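## Task

Take the nut out of the white box and set it in the tray, making sure the tray holds nothing but the nut. Afterwards put the white box's own lid back on it. Everything must stay in place without the robot supporting it; finish with the gripper open and the arm moved away.

## Robot and tools

Robot: one seven-joint FR3 arm with a two-finger parallel gripper. Its fingers point along the gripper's +z axis and close along its y axis. The reported hand point (end_effector_position) sits between the pads when they are shut; closed fingertips extend about 33 mm past it, fully open ones about 9 mm. Closing also pushes the tips roughly 24 mm farther from the arm, so keep that much clearance above any surface before you close.

Frame: the scene frame has its origin on the table top under the arm base, +z up, and +y pointing left when facing along +x. The base itself may be slightly tilted. The state line prints end_effector_position in metres and end_effector_quat_wxyz; the printed position can be off, more so when the arm is stretched out.

Tool execute_actions takes "actions", a list holding zero or one item, plus an optional "pictures" boolean. An empty list issues no command and returns the current state with camera images. An action item is {"rows": [...], "steps": n}: rows is a list of 1 to 15 rows, steps is 7 to 15 (default 15), each step lasting 1/30 s. Row k is used on step k; if rows run out, the final row is held for the remaining steps. A wait item is {"steps": n} with n up to 300 and no rows; it sends nothing new and returns after that many steps counted from the previous result. Images arrive only with an empty list or pictures: true. A refused call sends nothing at all.

Each row is exactly 10 numbers in this order: arm/fr3_joint1 to arm/fr3_joint7, then gripper/position, gripper/force_limit, gripper/speed. The first seven are absolute target joint angles in radians (same convention as the Joint positions line), not offsets. Stated ranges: joint1 (waist) -2.744..2.744, joint2 (shoulder) -1.784..1.784, joint3 (upper arm roll) -2.901..2.901, joint4 (elbow) -3.042..-0.152, joint5 (forearm roll) -2.807..2.807, joint6 (wrist pitch) 0.544..4.517, joint7 (wrist roll) -3.016..3.016. True ends may differ by up to 0.018 rad either way. A target more than 0.018 rad beyond a stated end, and farther out than that joint's last reported angle, gets the call refused; a target past the true end is clipped there, and a "joint sent to its limit" line may appear (possibly referring to an earlier, still-running action). Missing that line does not prove more travel is available.

The last three row values are scaled -1 to 1. gripper/position: +1 = fully open (140 mm), about -0.8 = pads touching, -1 = close until blocked. gripper/force_limit: grip force, roughly 14 N at -1, 60 N at 0, 107 N at +1 for parts up to 40 mm wide. gripper/speed: about 30 mm/s at -1, 140 at 0, 250 at +1.

Motion limits: each step, a joint's target is clamped to a set distance from its measured angle (0.248 rad for joints 1-4, 0.677 for joint5, 0.715 for joint6, 1.54 for joint7), and all targets are pulled back if they would move the hand over 70 mm from where it is. Far targets therefore take several calls. Between calls the arm keeps heading to the last row sent until it nearly stops or a step is HELD. The last 7 steps of each action run after its result is reported, before your next action starts.

Result lines: Joint positions and Joint velocities (rad, rad/s, column order); Joint torques (total drive output, with offsets and noise) and External joint torques (estimated outside load including friction and held weight; may say no reading). object_status: 0 moving, 1 blocked while opening, 2 blocked while closing (a grip), 3 reached the request or pads met (a thin part may still be held). position_measured is in counts, 3 fully open to 230 pads touching, not linear in mm. "joint command not followed" means the clearance check altered or blocked targets (mounting blocks and posts count as arm). HELD marks steps where your row was not, or only partly, sent. MOTOR HOT warns of heating; OVER-TEMPERATURE FAULT means brakes are on until cooled.

Gripping: send position -1 and confirm object_status 2. Stopped fingers stay put until position changes by at least 0.01 or the part yields or slips. To squeeze harder while at status 2, raise force_limit and also alter position (e.g. -1 to -0.98 or back).

Avoid: torque on any joint reaching its limit (85 N m for joints 1-4, 11 N m for joints 5-7) or any outside force on arm, tool or held part reaching 85 N; either freezes the arm for 10 s and drops the rest of the call. Held weight counts. Occasional tugs on held parts or pushes on loose ones may occur, so grip firmly. Never let anything fall or be knocked off the table, and avoid drops, slips, slams and hard collisions; move smoothly.

Tool zoom_image: {"camera": name, "region": [x0, y0, x1, y1]} in pixels of that camera's latest image, origin top-left, at most 504 by 504. Cameras: cam_head_left and cam_head_right (896x504 pinhole, fy about 397-399, centre near 447,253) and cam_wrist (616x616 fisheye, fx about 189, centre near 308,305).

Tool finished_scene: {"scene": n} with the current scene's number; it ends that scene irreversibly, reports whether the goal was met, and gives the next task if any. Only call it once the goal is stable, the gripper is open and the arm is clear. Replying without any tool call ends everything.

Each tool is called by a JSON object that holds its "method" and its "body", one argument or row to a line.

## Session

{"method": "execute_actions", "body": {
  "actions": []
}}

Scene clock: 0.00 s of 8400.00 s.
end_effector_position=(+0.8040, +0.0135, +0.3245) position_measured=3 object_status=3 end_effector_quat_wxyz=(+0.142, -0.014, +0.989, +0.041)
Joint positions: [ 0.147  0.574 -0.179 -1.281  0.225  2.12   1.429]
Joint velocities: [ 0.     0.001  0.001 -0.001 -0.002  0.001 -0.001]
Joint torques (N m, as the joint torque sensors report them, + toward a larger angle): no reading
External joint torques (N m, as the arm's controller estimates them; a push from outside toward a larger angle lowers the number): no reading

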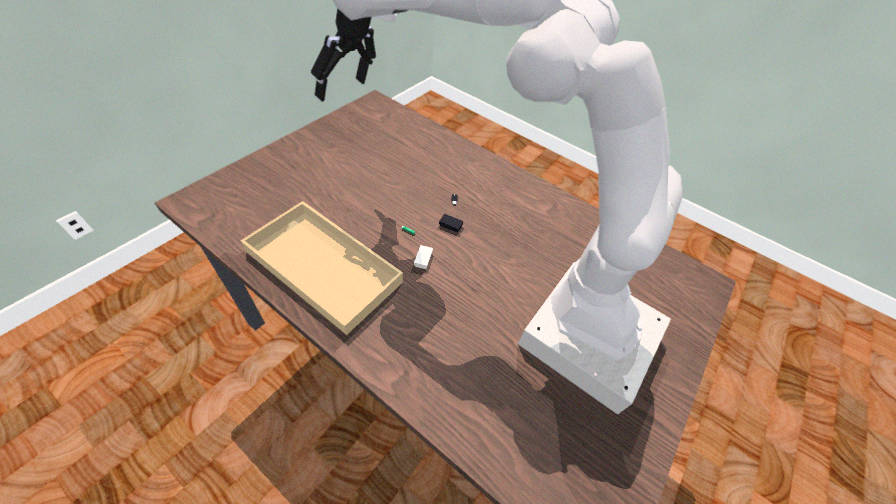

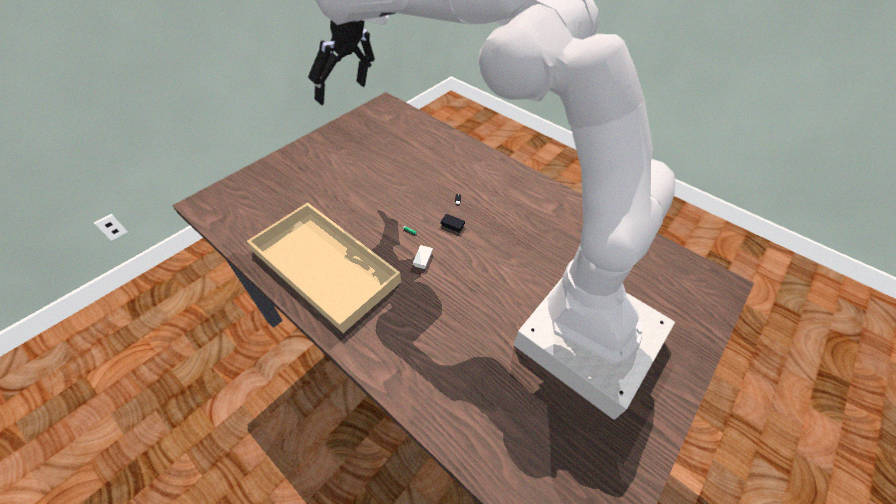

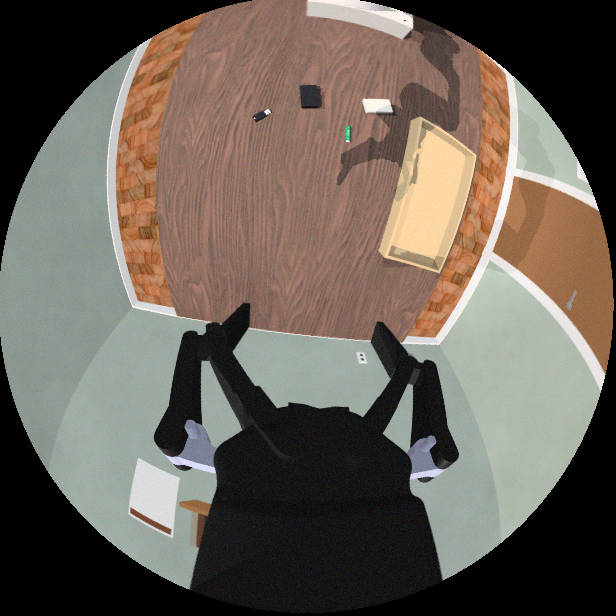

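{"method": "zoom_image", "body": {
  "camera": "cam_head_left",
  "region": [380, 170, 500, 290]
}}

{"method": "zoom_image", "body": {
  "camera": "cam_wrist",
  "region": [230, 60, 410, 160]
}}

Region (380, 170, 500, 290) of cam_head_left's 896x504 image, scaled by 4.200, with more detail than that image has.

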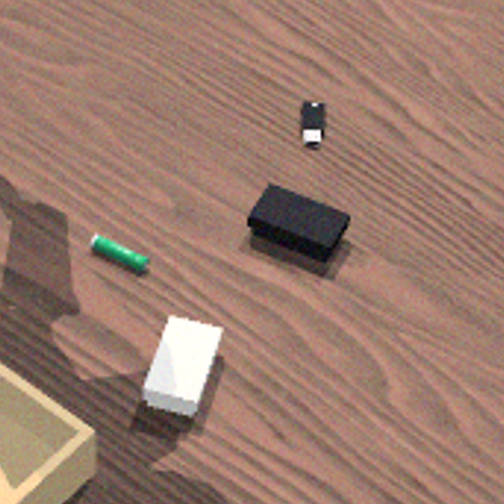

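Region (230, 60, 410, 160) of cam_wrist's 616x616 image, scaled by 2.800, with more detail than that image has.

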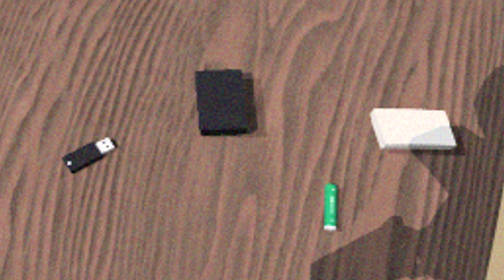

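{"method": "execute_actions", "body": {
  "actions": [
    {"rows":[[0,-0.137,0,-2.236,0,2.099,1.43,1,0,0]],"steps":15}
  ]
}}

{"method": "execute_actions", "body": {
  "actions": [
    {"rows":[[0,-0.137,0,-2.236,0,2.099,1.43,1,0,0]],"steps":15}
  ]
}}

{"method": "execute_actions", "body": {
  "actions": [
    {"rows":[[0,-0.137,0,-2.236,0,2.099,1.43,1,0,0]],"steps":15}
  ]
}}

{"method": "execute_actions", "body": {
  "actions": [
    {"steps":45}
  ],
  "pictures": true
}}

Scene clock: 1.87 s of 8400.00 s.
end_effector_position=(+0.6613, -0.0161, +0.3702) position_measured=3 object_status=3 end_effector_quat_wxyz=(+0.103, -0.041, +0.994, +0.008)
Joint positions: [ 0.012  0.128 -0.021 -1.777  0.045  2.107  1.429]
Joint velocities: [-0.141 -1.935  0.144 -1.842 -0.287 -0.086 -0.   ]
Joint torques (N m, as the joint torque sensors report them, + toward a larger angle): [  1.48 -28.62   2.61  25.73   0.23   3.98  -0.03]
External joint torques (N m, as the arm's controller estimates them; a push from outside toward a larger angle lowers the number): [-0.88 -1.26  0.53 -3.23 -0.74 -0.21 -0.03]
Steps of this call (steps 1 to 48: nothing new was sent; steps 49 to 56: the first 8 steps of this action). Readings (joint positions | what the end effector reports):
49: [0.122 0.542 -0.139 -1.331 0.192 2.123 1.429] | position_measured=3 object_status=3
50: [0.095 0.492 -0.102 -1.398 0.157 2.117 1.429] | position_measured=3 object_status=3
52: [0.053 0.381 -0.057 -1.524 0.104 2.111 1.429] | position_measured=3 object_status=3
56: the state above

Scene clock: 2.37 s of 8400.00 s.
end_effector_position=(+0.4997, -0.0140, +0.2910) position_measured=3 object_status=3 end_effector_quat_wxyz=(-0.001, -0.054, +0.999, +0.001)
Joint positions: [ 0.003 -0.131 -0.001 -2.233  0.004  2.099  1.429]
Joint velocities: [-0.004 -0.045 -0.    -0.026 -0.01   0.    -0.   ]
Joint torques (N m, as the joint torque sensors report them, + toward a larger angle): [ -0.65 -27.36   0.15  20.97   0.14   2.61  -0.07]
External joint torques (N m, as the arm's controller estimates them; a push from outside toward a larger angle lowers the number): [-0.54 -0.03  0.4  -3.47 -0.59 -0.01 -0.07]
Steps of this call (steps 1 to 7: the last 7 steps of your previous action; steps 8 to 15: the first 8 steps of this action). Readings (joint positions | what the end effector reports):
8: [0.005 -0.123 -0.003 -2.145 0.013 2.106 1.429] | position_measured=3 object_status=3
9: [0.004 -0.126 -0.003 -2.176 0.010 2.104 1.429] | position_measured=3 object_status=3
11: [0.004 -0.127 -0.002 -2.214 0.007 2.100 1.429] | position_measured=3 object_status=3
15: the state above

Scene clock: 2.87 s of 8400.00 s.
end_effector_position=(+0.4999, -0.0144, +0.2931) position_measured=3 object_status=3 end_effector_quat_wxyz=(+0.001, -0.055, +0.999, -0.000)
Joint positions: [ 0.003 -0.136 -0.001 -2.234  0.003  2.099  1.429]
Joint velocities: [ 0.    -0.    -0.    -0.002 -0.001 -0.    -0.   ]
Joint torques (N m, as the joint torque sensors report them, + toward a larger angle): [ -0.46 -27.3    0.66  20.84   0.14   2.48   0.05]
External joint torques (N m, as the arm's controller estimates them; a push from outside toward a larger angle lowers the number): [-0.39 -0.64  0.87 -2.78 -0.56  0.06  0.05]
Steps of this call (steps 1 to 7: the last 7 steps of your previous action; steps 8 to 15: the first 8 steps of this action). Readings (joint positions | what the end effector reports):
8: [0.003 -0.136 -0.001 -2.234 0.003 2.099 1.429] | position_measured=3 object_status=3
9: [0.003 -0.136 -0.001 -2.234 0.003 2.099 1.429] | position_measured=3 object_status=3
11: [0.003 -0.136 -0.001 -2.234 0.003 2.099 1.429] | position_measured=3 object_status=3
15: the state above

Scene clock: 4.37 s of 8400.00 s.
end_effector_position=(+0.4998, -0.0144, +0.2931) position_measured=3 object_status=3 end_effector_quat_wxyz=(+0.001, -0.055, +0.999, -0.000)
Joint positions: [ 0.003 -0.136 -0.001 -2.234  0.003  2.099  1.429]
Joint velocities: [ 0.     0.001 -0.    -0.    -0.001  0.    -0.   ]
Joint torques (N m, as the joint torque sensors report them, + toward a larger angle): [  0.06 -27.16   0.54  20.75   0.23   2.59   0.03]
External joint torques (N m, as the arm's controller estimates them; a push from outside toward a larger angle lowers the number): [ 0.08 -0.58  0.68 -2.88 -0.48  0.17  0.03]
Kept back: nothing.
Steps of this call (steps 1 to 7: the last 7 steps of your previous action; steps 8 to 15: the robot went on to your last target; steps 16 to 45: nothing new was sent). Readings (joint positions | what the end effector reports):
1: [0.003 -0.136 -0.001 -2.234 0.003 2.099 1.429] | position_measured=3 object_status=3
2: [0.003 -0.136 -0.001 -2.234 0.003 2.099 1.429] | position_measured=3 object_status=3
4: [0.003 -0.136 -0.001 -2.234 0.003 2.099 1.429] | position_measured=3 object_status=3
8: [0.003 -0.136 -0.001 -2.234 0.003 2.099 1.429] | position_measured=3 object_status=3
45: the state above
The arm was judged still, so your last target was given up. Only a new action makes it travel on or press farther. Fingers that are still opening or closing keep moving.

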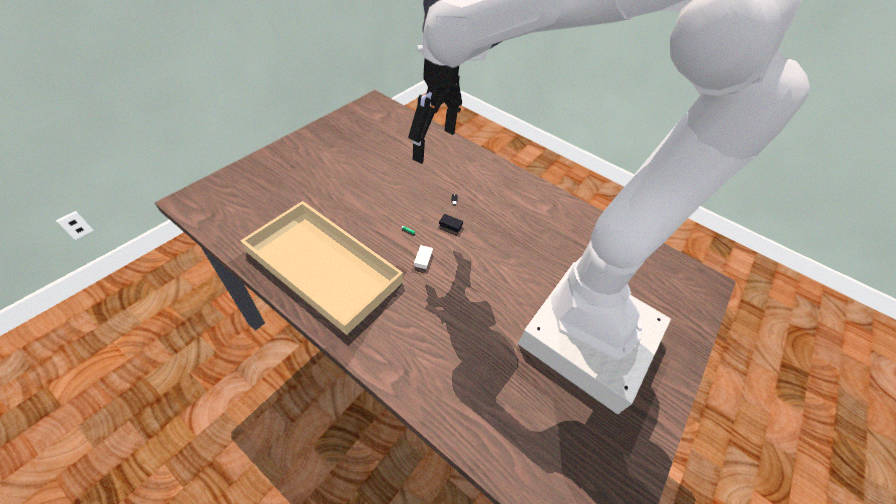

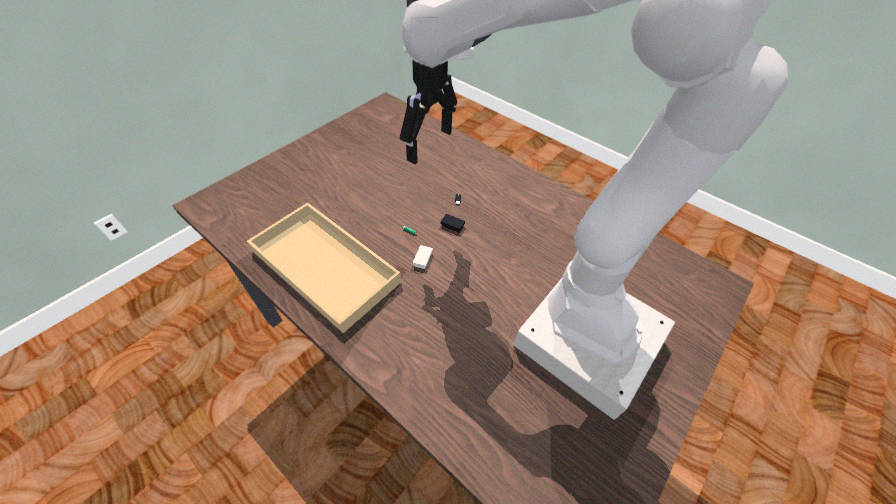

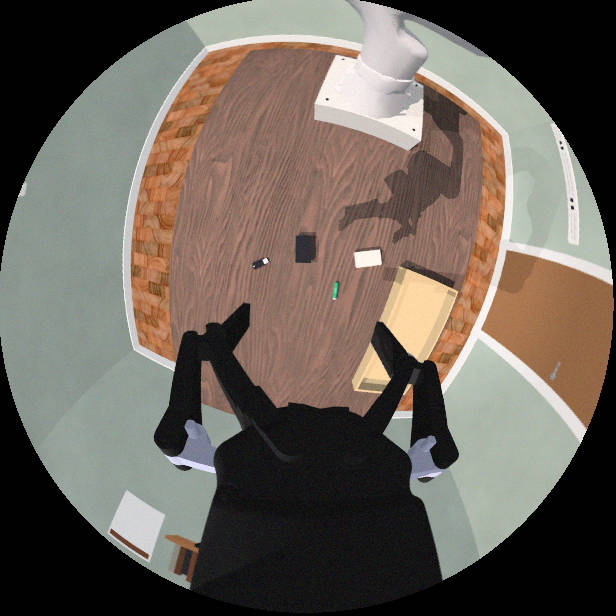

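{"method": "execute_actions", "body": {
  "actions": [
    {"rows":[[0,0.097,0,-2.39,0,2.487,1.43,1,0,0]],"steps":15}
  ]
}}

{"method": "execute_actions", "body": {
  "actions": [
    {"steps":20}
  ],
  "pictures": true
}}

Scene clock: 5.67 s of 8400.00 s.
end_effector_position=(+0.4713, -0.0141, +0.1485) position_measured=3 object_status=3 end_effector_quat_wxyz=(-0.047, -0.054, +0.997, +0.004)
Joint positions: [ 0.003  0.078 -0.001 -2.374  0.003  2.356  1.429]
Joint velocities: [-0.     0.558 -0.    -0.388 -0.002  0.699  0.001]
Joint torques (N m, as the joint torque sensors report them, + toward a larger angle): [ -0.96 -45.07   0.11  28.76   0.11   4.67  -0.03]
External joint torques (N m, as the arm's controller estimates them; a push from outside toward a larger angle lowers the number): [-0.87  3.93  0.1  -3.13 -0.5   0.74 -0.04]
Steps of this call (steps 1 to 31: nothing new was sent; steps 32 to 39: the first 8 steps of this action). Readings (joint positions | what the end effector reports):
32: [0.003 -0.127 -0.001 -2.241 0.003 2.127 1.429] | position_measured=3 object_status=3
33: [0.003 -0.104 -0.001 -2.256 0.003 2.159 1.429] | position_measured=3 object_status=3
35: [0.003 -0.042 -0.001 -2.295 0.003 2.223 1.429] | position_measured=3 object_status=3
39: the state above

Scene clock: 6.33 s of 8400.00 s.
end_effector_position=(+0.4969, -0.0151, +0.1414) position_measured=3 object_status=3 end_effector_quat_wxyz=(-0.003, -0.054, +0.999, -0.000)
Joint positions: [ 0.003  0.098 -0.001 -2.391  0.003  2.482  1.429]
Joint velocities: [ 0.001 -0.     0.001 -0.001 -0.     0.014  0.001]
Joint torques (N m, as the joint torque sensors report them, + toward a larger angle): [ -0.59 -32.02  -0.18  20.54  -0.11   2.87  -0.01]
External joint torques (N m, as the arm's controller estimates them; a push from outside toward a larger angle lowers the number): [-0.59 -1.07 -0.26  0.65 -0.6   0.47 -0.01]
Kept back: nothing.
Steps of this call (steps 1 to 7: the last 7 steps of your previous action; steps 8 to 20: the robot went on to your last target). Readings (joint positions | what the end effector reports):
1: [0.003 0.092 -0.001 -2.384 0.003 2.377 1.429] | position_measured=3 object_status=3
2: [0.003 0.099 -0.001 -2.390 0.003 2.395 1.429] | position_measured=3 object_status=3
4: [0.003 0.102 -0.001 -2.392 0.003 2.423 1.429] | position_measured=3 object_status=3
8: [0.003 0.099 -0.001 -2.392 0.003 2.457 1.429] | position_measured=3 object_status=3
20: the state above

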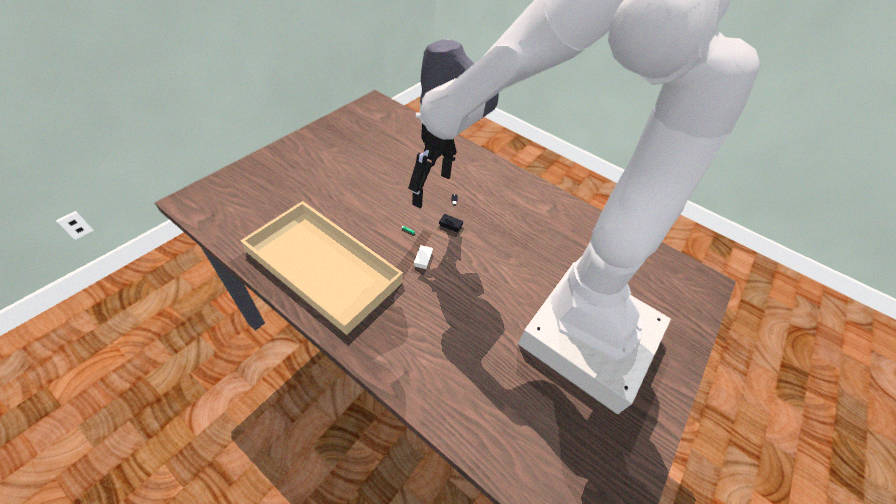

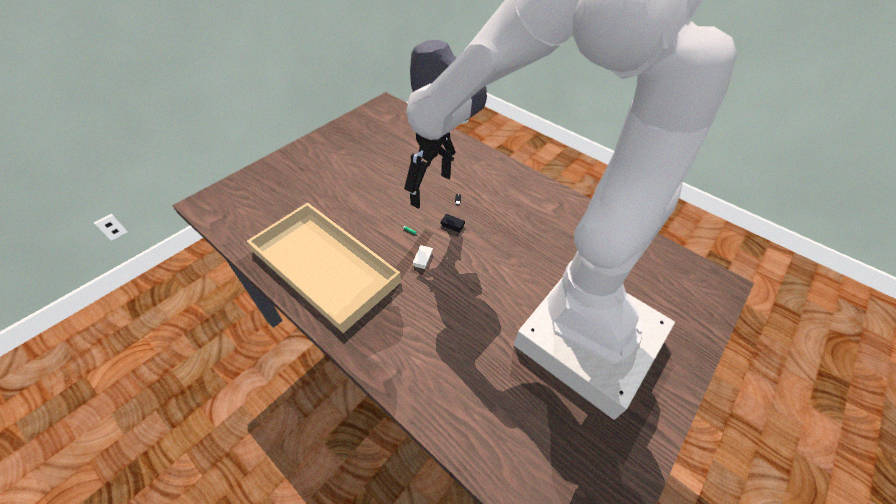

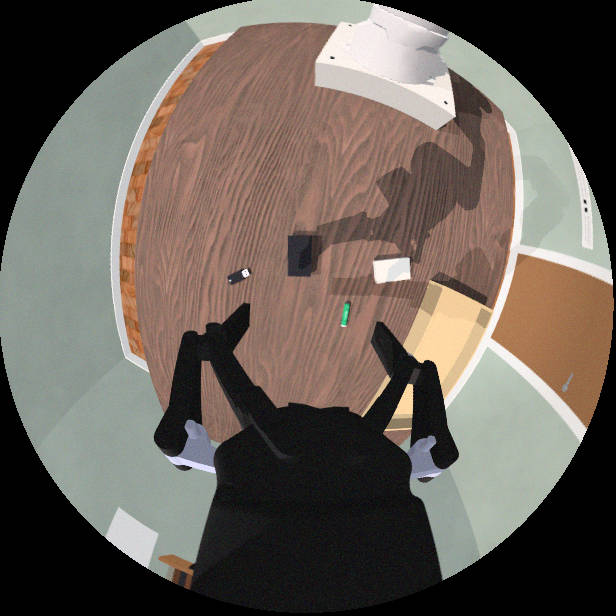

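{"method": "execute_actions", "body": {
  "actions": [
    {"rows":[[0.291,0.111,0,-2.44,0,2.551,0.26,1,0,0]],"steps":15}
  ]
}}

{"method": "execute_actions", "body": {
  "actions": [
    {"steps":25}
  ],
  "pictures": true
}}

Scene clock: 7.40 s of 8400.00 s.
end_effector_position=(+0.4717, +0.1134, +0.1241) position_measured=3 object_status=3 end_effector_quat_wxyz=(-0.006, -0.446, +0.895, +0.001)
Joint positions: [ 0.263  0.109  0.005 -2.432  0.002  2.528  0.879]
Joint velocities: [ 0.576  0.032  0.147 -0.091 -0.013  0.113 -2.038]
Joint torques (N m, as the joint torque sensors report them, + toward a larger angle): [-10.19 -30.78 -10.26  19.43   0.53   3.13  -0.64]
External joint torques (N m, as the arm's controller estimates them; a push from outside toward a larger angle lowers the number): [ 1.97  1.67  1.27 -1.14 -0.44  0.5  -0.69]
Steps of this call (steps 1 to 15: the robot went on to your last target; steps 16 to 24: nothing new was sent; steps 25 to 32: the first 8 steps of this action). Readings (joint positions | what the end effector reports):
25: [0.024 0.098 -0.013 -2.395 0.003 2.491 1.375] | position_measured=3 object_status=3
26: [0.057 0.099 -0.017 -2.401 0.003 2.496 1.313] | position_measured=3 object_status=3
28: [0.132 0.103 -0.015 -2.413 0.003 2.507 1.189] | position_measured=3 object_status=3
32: the state above

Scene clock: 8.23 s of 8400.00 s.
end_effector_position=(+0.4714, +0.1256, +0.1231) position_measured=3 object_status=3 end_effector_quat_wxyz=(+0.000, +0.691, -0.723, +0.001)
Joint positions: [ 0.291  0.11   0.001 -2.438  0.002  2.548  0.303]
Joint velocities: [-0.001  0.002  0.001  0.    -0.     0.001 -0.13 ]
Joint torques (N m, as the joint torque sensors report them, + toward a larger angle): [  0.83 -29.81  -1.28  17.01   0.18   3.01  -0.23]
External joint torques (N m, as the arm's controller estimates them; a push from outside toward a larger angle lowers the number): [ 0.9   0.72 -1.33 -2.09 -0.26  0.54 -0.23]
Kept back: nothing.
Steps of this call (steps 1 to 7: the last 7 steps of your previous action; steps 8 to 25: the robot went on to your last target). Readings (joint positions | what the end effector reports):
1: [0.278 0.110 0.008 -2.435 0.002 2.532 0.815] | position_measured=3 object_status=3
2: [0.287 0.110 0.009 -2.436 0.002 2.535 0.758] | position_measured=3 object_status=3
4: [0.291 0.110 0.008 -2.438 0.002 2.539 0.660] | position_measured=3 object_status=3
8: [0.291 0.110 0.002 -2.438 0.002 2.544 0.519] | position_measured=3 object_status=3
25: the state above

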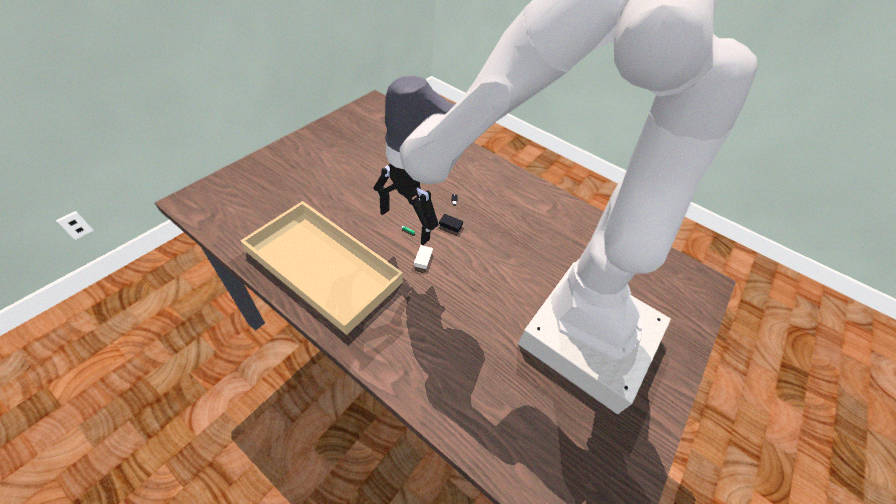

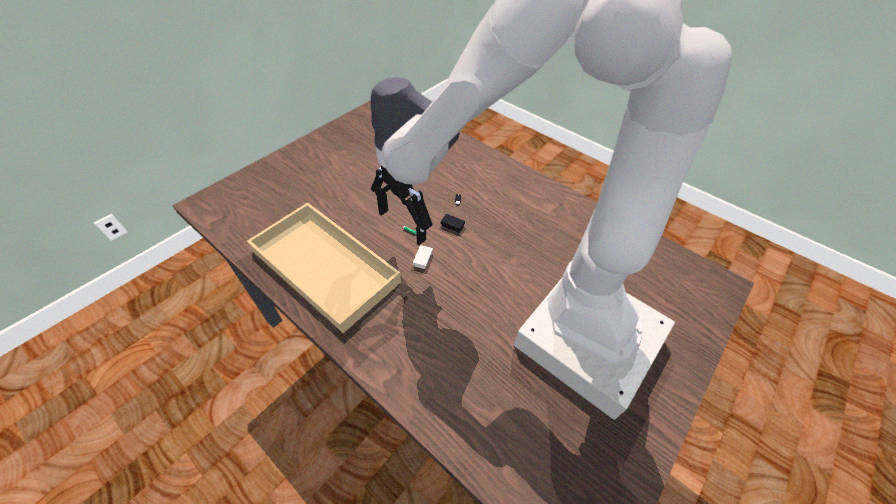

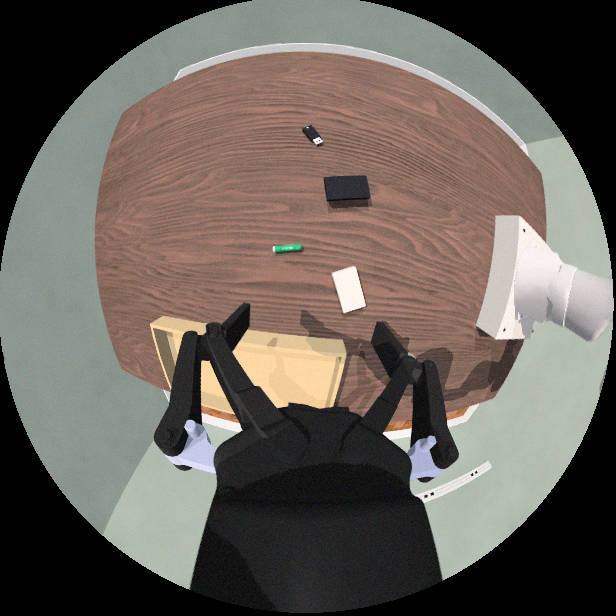

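{"method": "execute_actions", "body": {
  "actions": [
    {"rows":[[0.296,0.075,0,-2.605,0,2.68,0.145,1,0,0]],"steps":15}
  ]
}}

{"method": "execute_actions", "body": {
  "actions": [
    {"steps":20}
  ],
  "pictures": true
}}

Scene clock: 9.40 s of 8400.00 s.
end_effector_position=(+0.4150, +0.1111, +0.0886) position_measured=3 object_status=3 end_effector_quat_wxyz=(+0.014, +0.728, -0.685, -0.008)
Joint positions: [ 0.293  0.081  0.001 -2.6    0.002  2.648  0.198]
Joint velocities: [ 0.    -0.03  -0.    -0.062  0.     0.168 -0.167]
Joint torques (N m, as the joint torque sensors report them, + toward a larger angle): [  2.42 -29.54  -0.67  15.77   0.     3.2   -0.28]
External joint torques (N m, as the arm's controller estimates them; a push from outside toward a larger angle lowers the number): [ 2.51 -0.84 -0.65 -2.79 -0.38  0.57 -0.28]
Steps of this call (steps 1 to 27: the robot went on to your last target; steps 28 to 35: the first 8 steps of this action). Readings (joint positions | what the end effector reports):
28: [0.291 0.098 0.001 -2.467 0.002 2.573 0.255] | position_measured=3 object_status=3
29: [0.292 0.086 0.001 -2.511 0.002 2.593 0.244] | position_measured=3 object_status=3
31: [0.293 0.082 0.001 -2.568 0.002 2.618 0.226] | position_measured=3 object_status=3
35: the state above

Scene clock: 10.07 s of 8400.00 s.
end_effector_position=(+0.4237, +0.1135, +0.0920) position_measured=3 object_status=3 end_effector_quat_wxyz=(+0.001, +0.744, -0.669, +0.001)
Joint positions: [ 0.293  0.077  0.001 -2.603  0.002  2.677  0.154]
Joint velocities: [-0.    -0.001 -0.001  0.001  0.     0.004 -0.019]
Joint torques (N m, as the joint torque sensors report them, + toward a larger angle): [  2.55 -28.44  -1.2   14.74  -0.07   2.97  -0.3 ]
External joint torques (N m, as the arm's controller estimates them; a push from outside toward a larger angle lowers the number): [ 2.64 -0.82 -1.19 -2.54 -0.43  0.47 -0.3 ]
Kept back: nothing.
Steps of this call (steps 1 to 7: the last 7 steps of your previous action; steps 8 to 20: the robot went on to your last target). Readings (joint positions | what the end effector reports):
1: [0.293 0.080 0.001 -2.602 0.002 2.653 0.193] | position_measured=3 object_status=3
2: [0.293 0.079 0.001 -2.602 0.002 2.657 0.188] | position_measured=3 object_status=3
4: [0.293 0.077 0.001 -2.602 0.002 2.664 0.180] | position_measured=3 object_status=3
8: [0.293 0.077 0.001 -2.603 0.002 2.672 0.169] | position_measured=3 object_status=3
20: the state above

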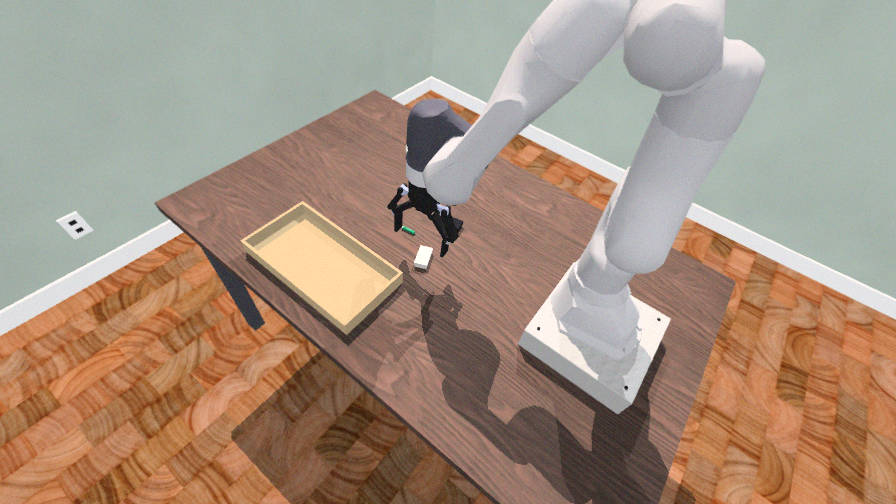

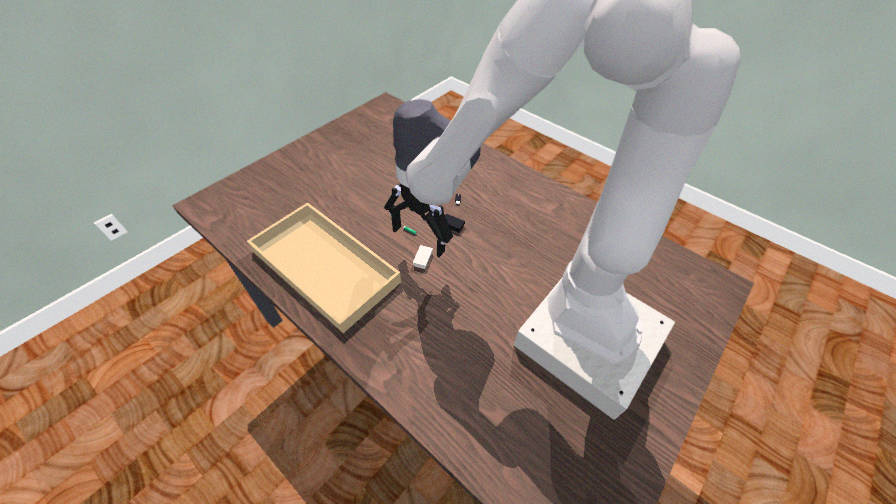

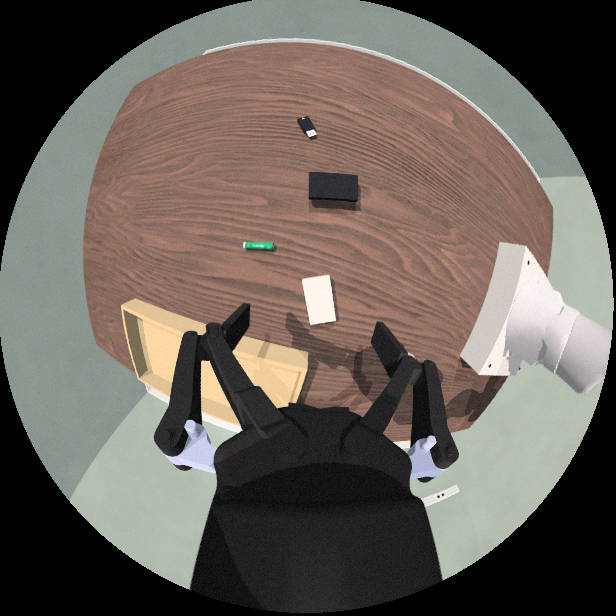

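{"method": "execute_actions", "body": {
  "actions": [
    {"rows":[[0.295,0.135,0,-2.621,0,2.756,0.07,0.2,0,0]],"steps":15}
  ]
}}

{"method": "execute_actions", "body": {
  "actions": [
    {"steps":15}
  ],
  "pictures": true
}}

Scene clock: 10.83 s of 8400.00 s.
end_effector_position=(+0.4129, +0.1105, +0.0665) position_measured=54 object_status=0 end_effector_quat_wxyz=(+0.008, +0.759, -0.651, -0.004)
Joint positions: [ 0.293  0.134  0.001 -2.62   0.002  2.736  0.106]
Joint velocities: [-0.001  0.009  0.001 -0.     0.     0.101 -0.108]
Joint torques (N m, as the joint torque sensors report them, + toward a larger angle): [  1.47 -28.38  -0.97  14.31   0.03   2.96  -0.4 ]
External joint torques (N m, as the arm's controller estimates them; a push from outside toward a larger angle lowers the number): [ 1.56  0.91 -1.01 -2.47 -0.28  0.42 -0.4 ]
Steps of this call (steps 1 to 15: the robot went on to your last target; steps 16 to 23: the first 8 steps of this action). Readings (joint positions | what the end effector reports):
16: [0.293 0.083 0.001 -2.603 0.002 2.690 0.143] | position_measured=3 object_status=0
17: [0.293 0.098 0.001 -2.606 0.002 2.703 0.136] | position_measured=8 object_status=0
19: [0.293 0.121 0.001 -2.615 0.002 2.719 0.124] | position_measured=24 object_status=0
23: the state above

Scene clock: 11.33 s of 8400.00 s.
end_effector_position=(+0.4180, +0.1118, +0.0678) position_measured=104 object_status=3 end_effector_quat_wxyz=(+0.001, +0.768, -0.641, +0.001)
Joint positions: [ 0.293  0.134  0.001 -2.62   0.002  2.753  0.08 ]
Joint velocities: [ 0.001 -0.001 -0.     0.001 -0.     0.005 -0.021]
Joint torques (N m, as the joint torque sensors report them, + toward a larger angle): [  0.94 -27.92  -0.37  15.19  -0.01   2.92  -0.27]
External joint torques (N m, as the arm's controller estimates them; a push from outside toward a larger angle lowers the number): [ 1.02  0.35 -0.42 -0.81 -0.32  0.41 -0.28]
Kept back: nothing.
Steps of this call (steps 1 to 7: the last 7 steps of your previous action; steps 8 to 15: the robot went on to your last target). Readings (joint positions | what the end effector reports):
1: [0.293 0.134 0.001 -2.620 0.002 2.739 0.102] | position_measured=62 object_status=0
2: [0.293 0.134 0.001 -2.620 0.002 2.742 0.099] | position_measured=69 object_status=0
4: [0.293 0.134 0.001 -2.620 0.002 2.746 0.094] | position_measured=84 object_status=0
8: [0.293 0.134 0.001 -2.620 0.002 2.750 0.087] | position_measured=104 object_status=0
15: the state above

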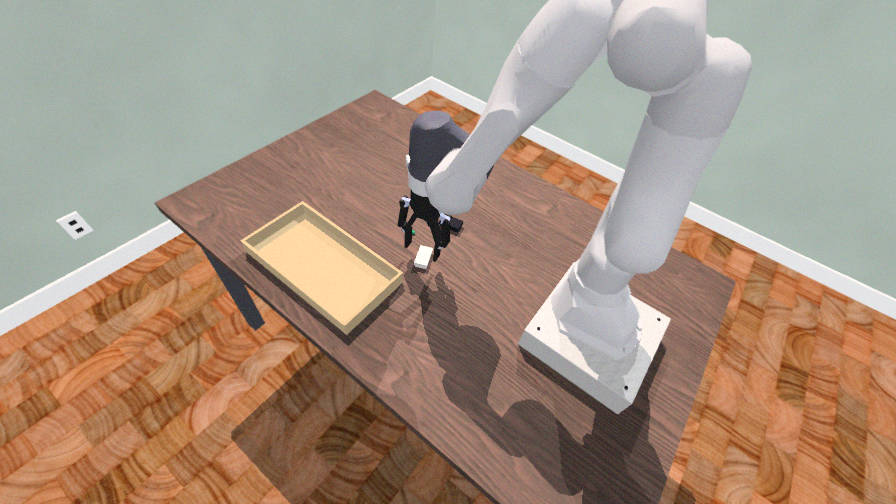

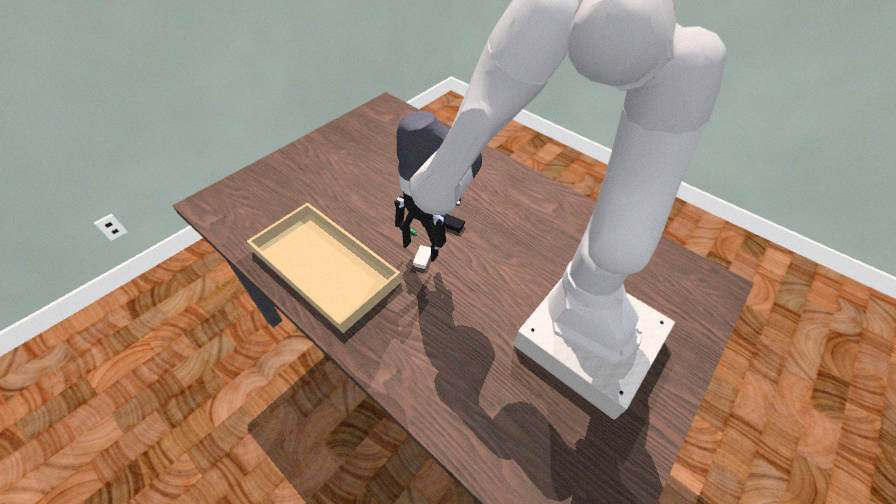

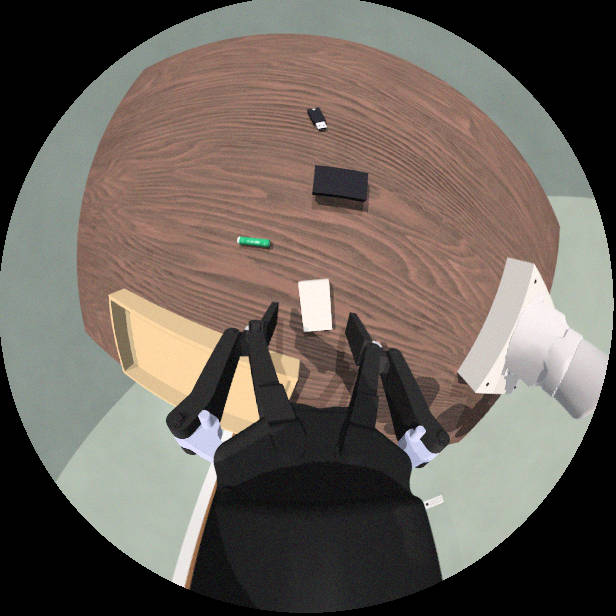

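{"method": "zoom_image", "body": {
  "camera": "cam_wrist",
  "region": [250, 250, 390, 370]
}}

{"method": "zoom_image", "body": {
  "camera": "cam_head_left",
  "region": [385, 215, 465, 285]
}}

Region (250, 250, 390, 370) of cam_wrist's 616x616 image, scaled by 3.600, with more detail than that image has; it fills the top 432 rows of this view, and the rest is white.

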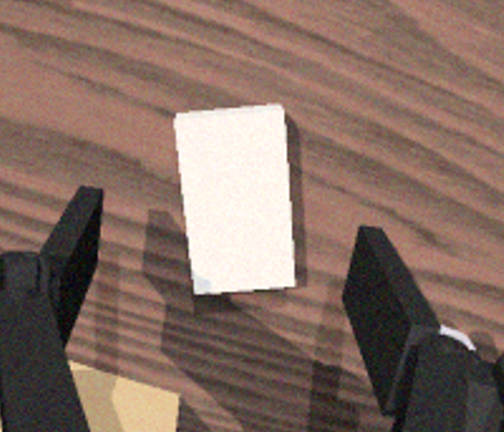

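Region (385, 215, 465, 285) of cam_head_left's 896x504 image, scaled by 6.300, with more detail than that image has; it fills the top 441 rows of this view, and the rest is white.

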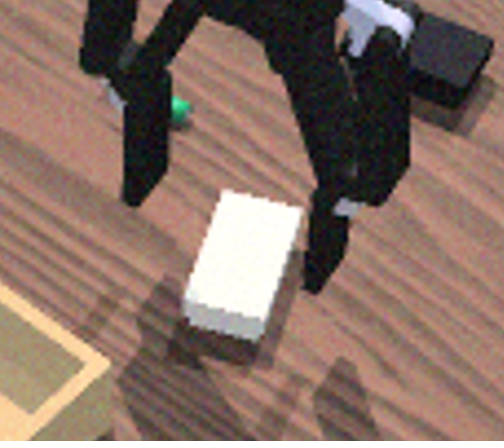

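{"method": "execute_actions", "body": {
  "actions": [
    {"rows":[[0.307,0.213,0,-2.603,0,2.816,0.03,-0.1,-0.6,0]],"steps":15}
  ]
}}

{"method": "execute_actions", "body": {
  "actions": [
    {"steps":15}
  ],
  "pictures": true
}}

{"method": "zoom_image", "body": {
  "camera": "cam_head_left",
  "region": [385, 215, 465, 285]
}}

Scene clock: 12.47 s of 8400.00 s.
end_effector_position=(+0.4138, +0.1150, +0.0426) position_measured=141 object_status=0 end_effector_quat_wxyz=(+0.008, +0.780, -0.626, -0.004)
Joint positions: [ 0.304  0.211 -0.    -2.607  0.002  2.8    0.05 ]
Joint velocities: [ 0.003  0.022 -0.     0.009 -0.     0.077 -0.056]
Joint torques (N m, as the joint torque sensors report them, + toward a larger angle): [  2.03 -29.27  -0.44  15.48  -0.16   3.17  -0.26]
External joint torques (N m, as the arm's controller estimates them; a push from outside toward a larger angle lowers the number): [ 2.24  1.33 -0.42  0.14 -0.43  0.61 -0.27]
Steps of this call (steps 1 to 15: the robot went on to your last target; steps 16 to 26: nothing new was sent; steps 27 to 34: the first 8 steps of this action). Readings (joint positions | what the end effector reports):
27: [0.295 0.145 -0.000 -2.615 0.002 2.763 0.070] | position_measured=104 object_status=0
28: [0.298 0.165 -0.000 -2.609 0.002 2.774 0.066] | position_measured=109 object_status=0
30: [0.302 0.195 -0.000 -2.607 0.002 2.786 0.060] | position_measured=124 object_status=0
34: the state above

Scene clock: 12.97 s of 8400.00 s.
end_effector_position=(+0.4187, +0.1164, +0.0441) position_measured=141 object_status=3 end_effector_quat_wxyz=(+0.002, +0.785, -0.620, +0.000)
Joint positions: [ 0.304  0.212 -0.    -2.605  0.002  2.813  0.037]
Joint velocities: [ 0.001  0.001  0.     0.001  0.     0.004 -0.01 ]
Joint torques (N m, as the joint torque sensors report them, + toward a larger angle): [  1.71 -28.83   0.05  14.97  -0.12   2.99  -0.17]
External joint torques (N m, as the arm's controller estimates them; a push from outside toward a larger angle lowers the number): [ 1.75  0.74 -0.1   0.19 -0.38  0.52 -0.17]
Kept back: nothing.
Steps of this call (steps 1 to 7: the last 7 steps of your previous action; steps 8 to 15: the robot went on to your last target). Readings (joint positions | what the end effector reports):
1: [0.304 0.212 -0.000 -2.606 0.002 2.802 0.049] | position_measured=141 object_status=0
2: [0.304 0.212 -0.000 -2.606 0.002 2.804 0.047] | position_measured=141 object_status=0
4: [0.304 0.212 -0.000 -2.605 0.002 2.807 0.044] | position_measured=141 object_status=3
8: [0.304 0.212 -0.000 -2.605 0.002 2.811 0.040] | position_measured=141 object_status=3
15: the state above

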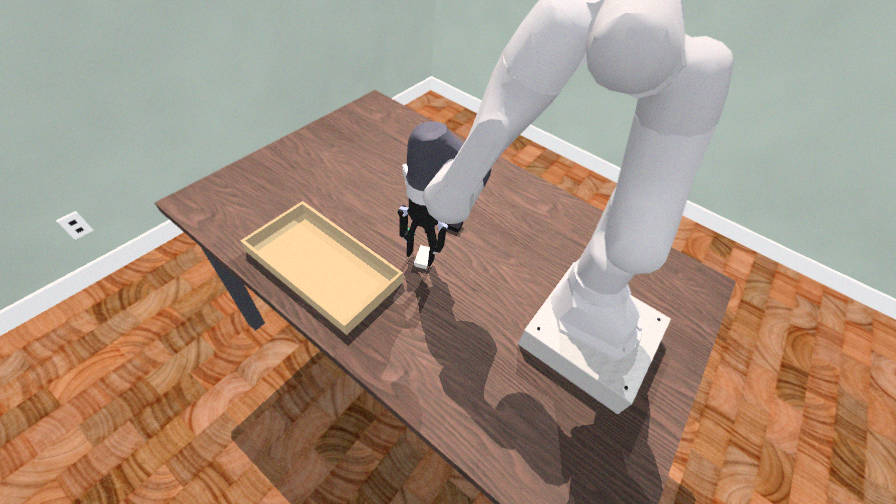

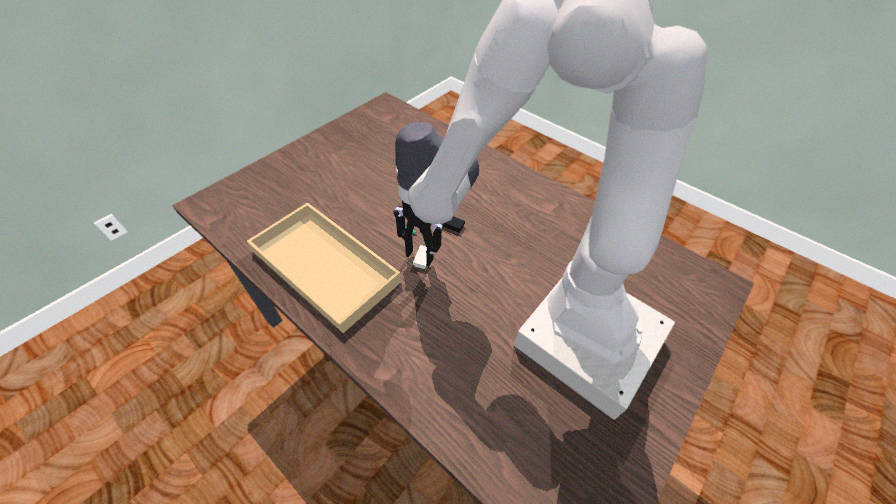

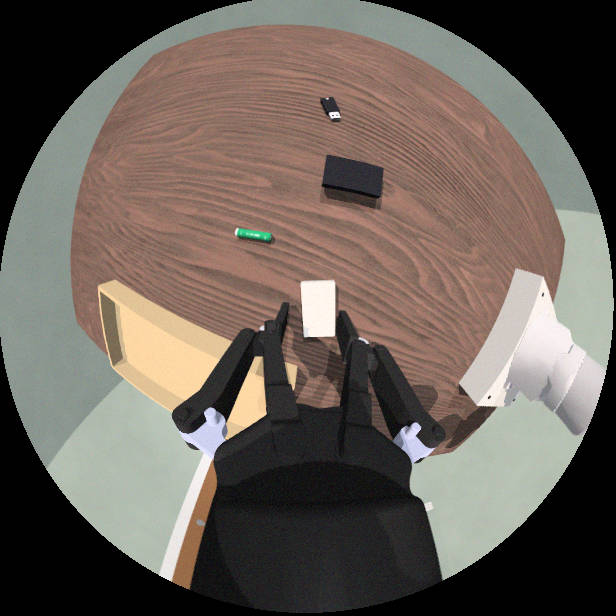

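Region (385, 215, 465, 285) of cam_head_left's 896x504 image, scaled by 6.300, with more detail than that image has; it fills the top 441 rows of this view, and the rest is white.

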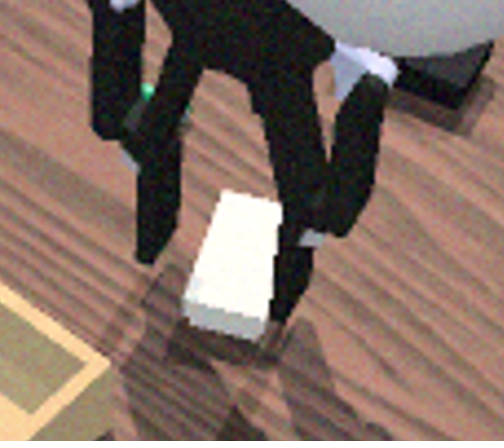

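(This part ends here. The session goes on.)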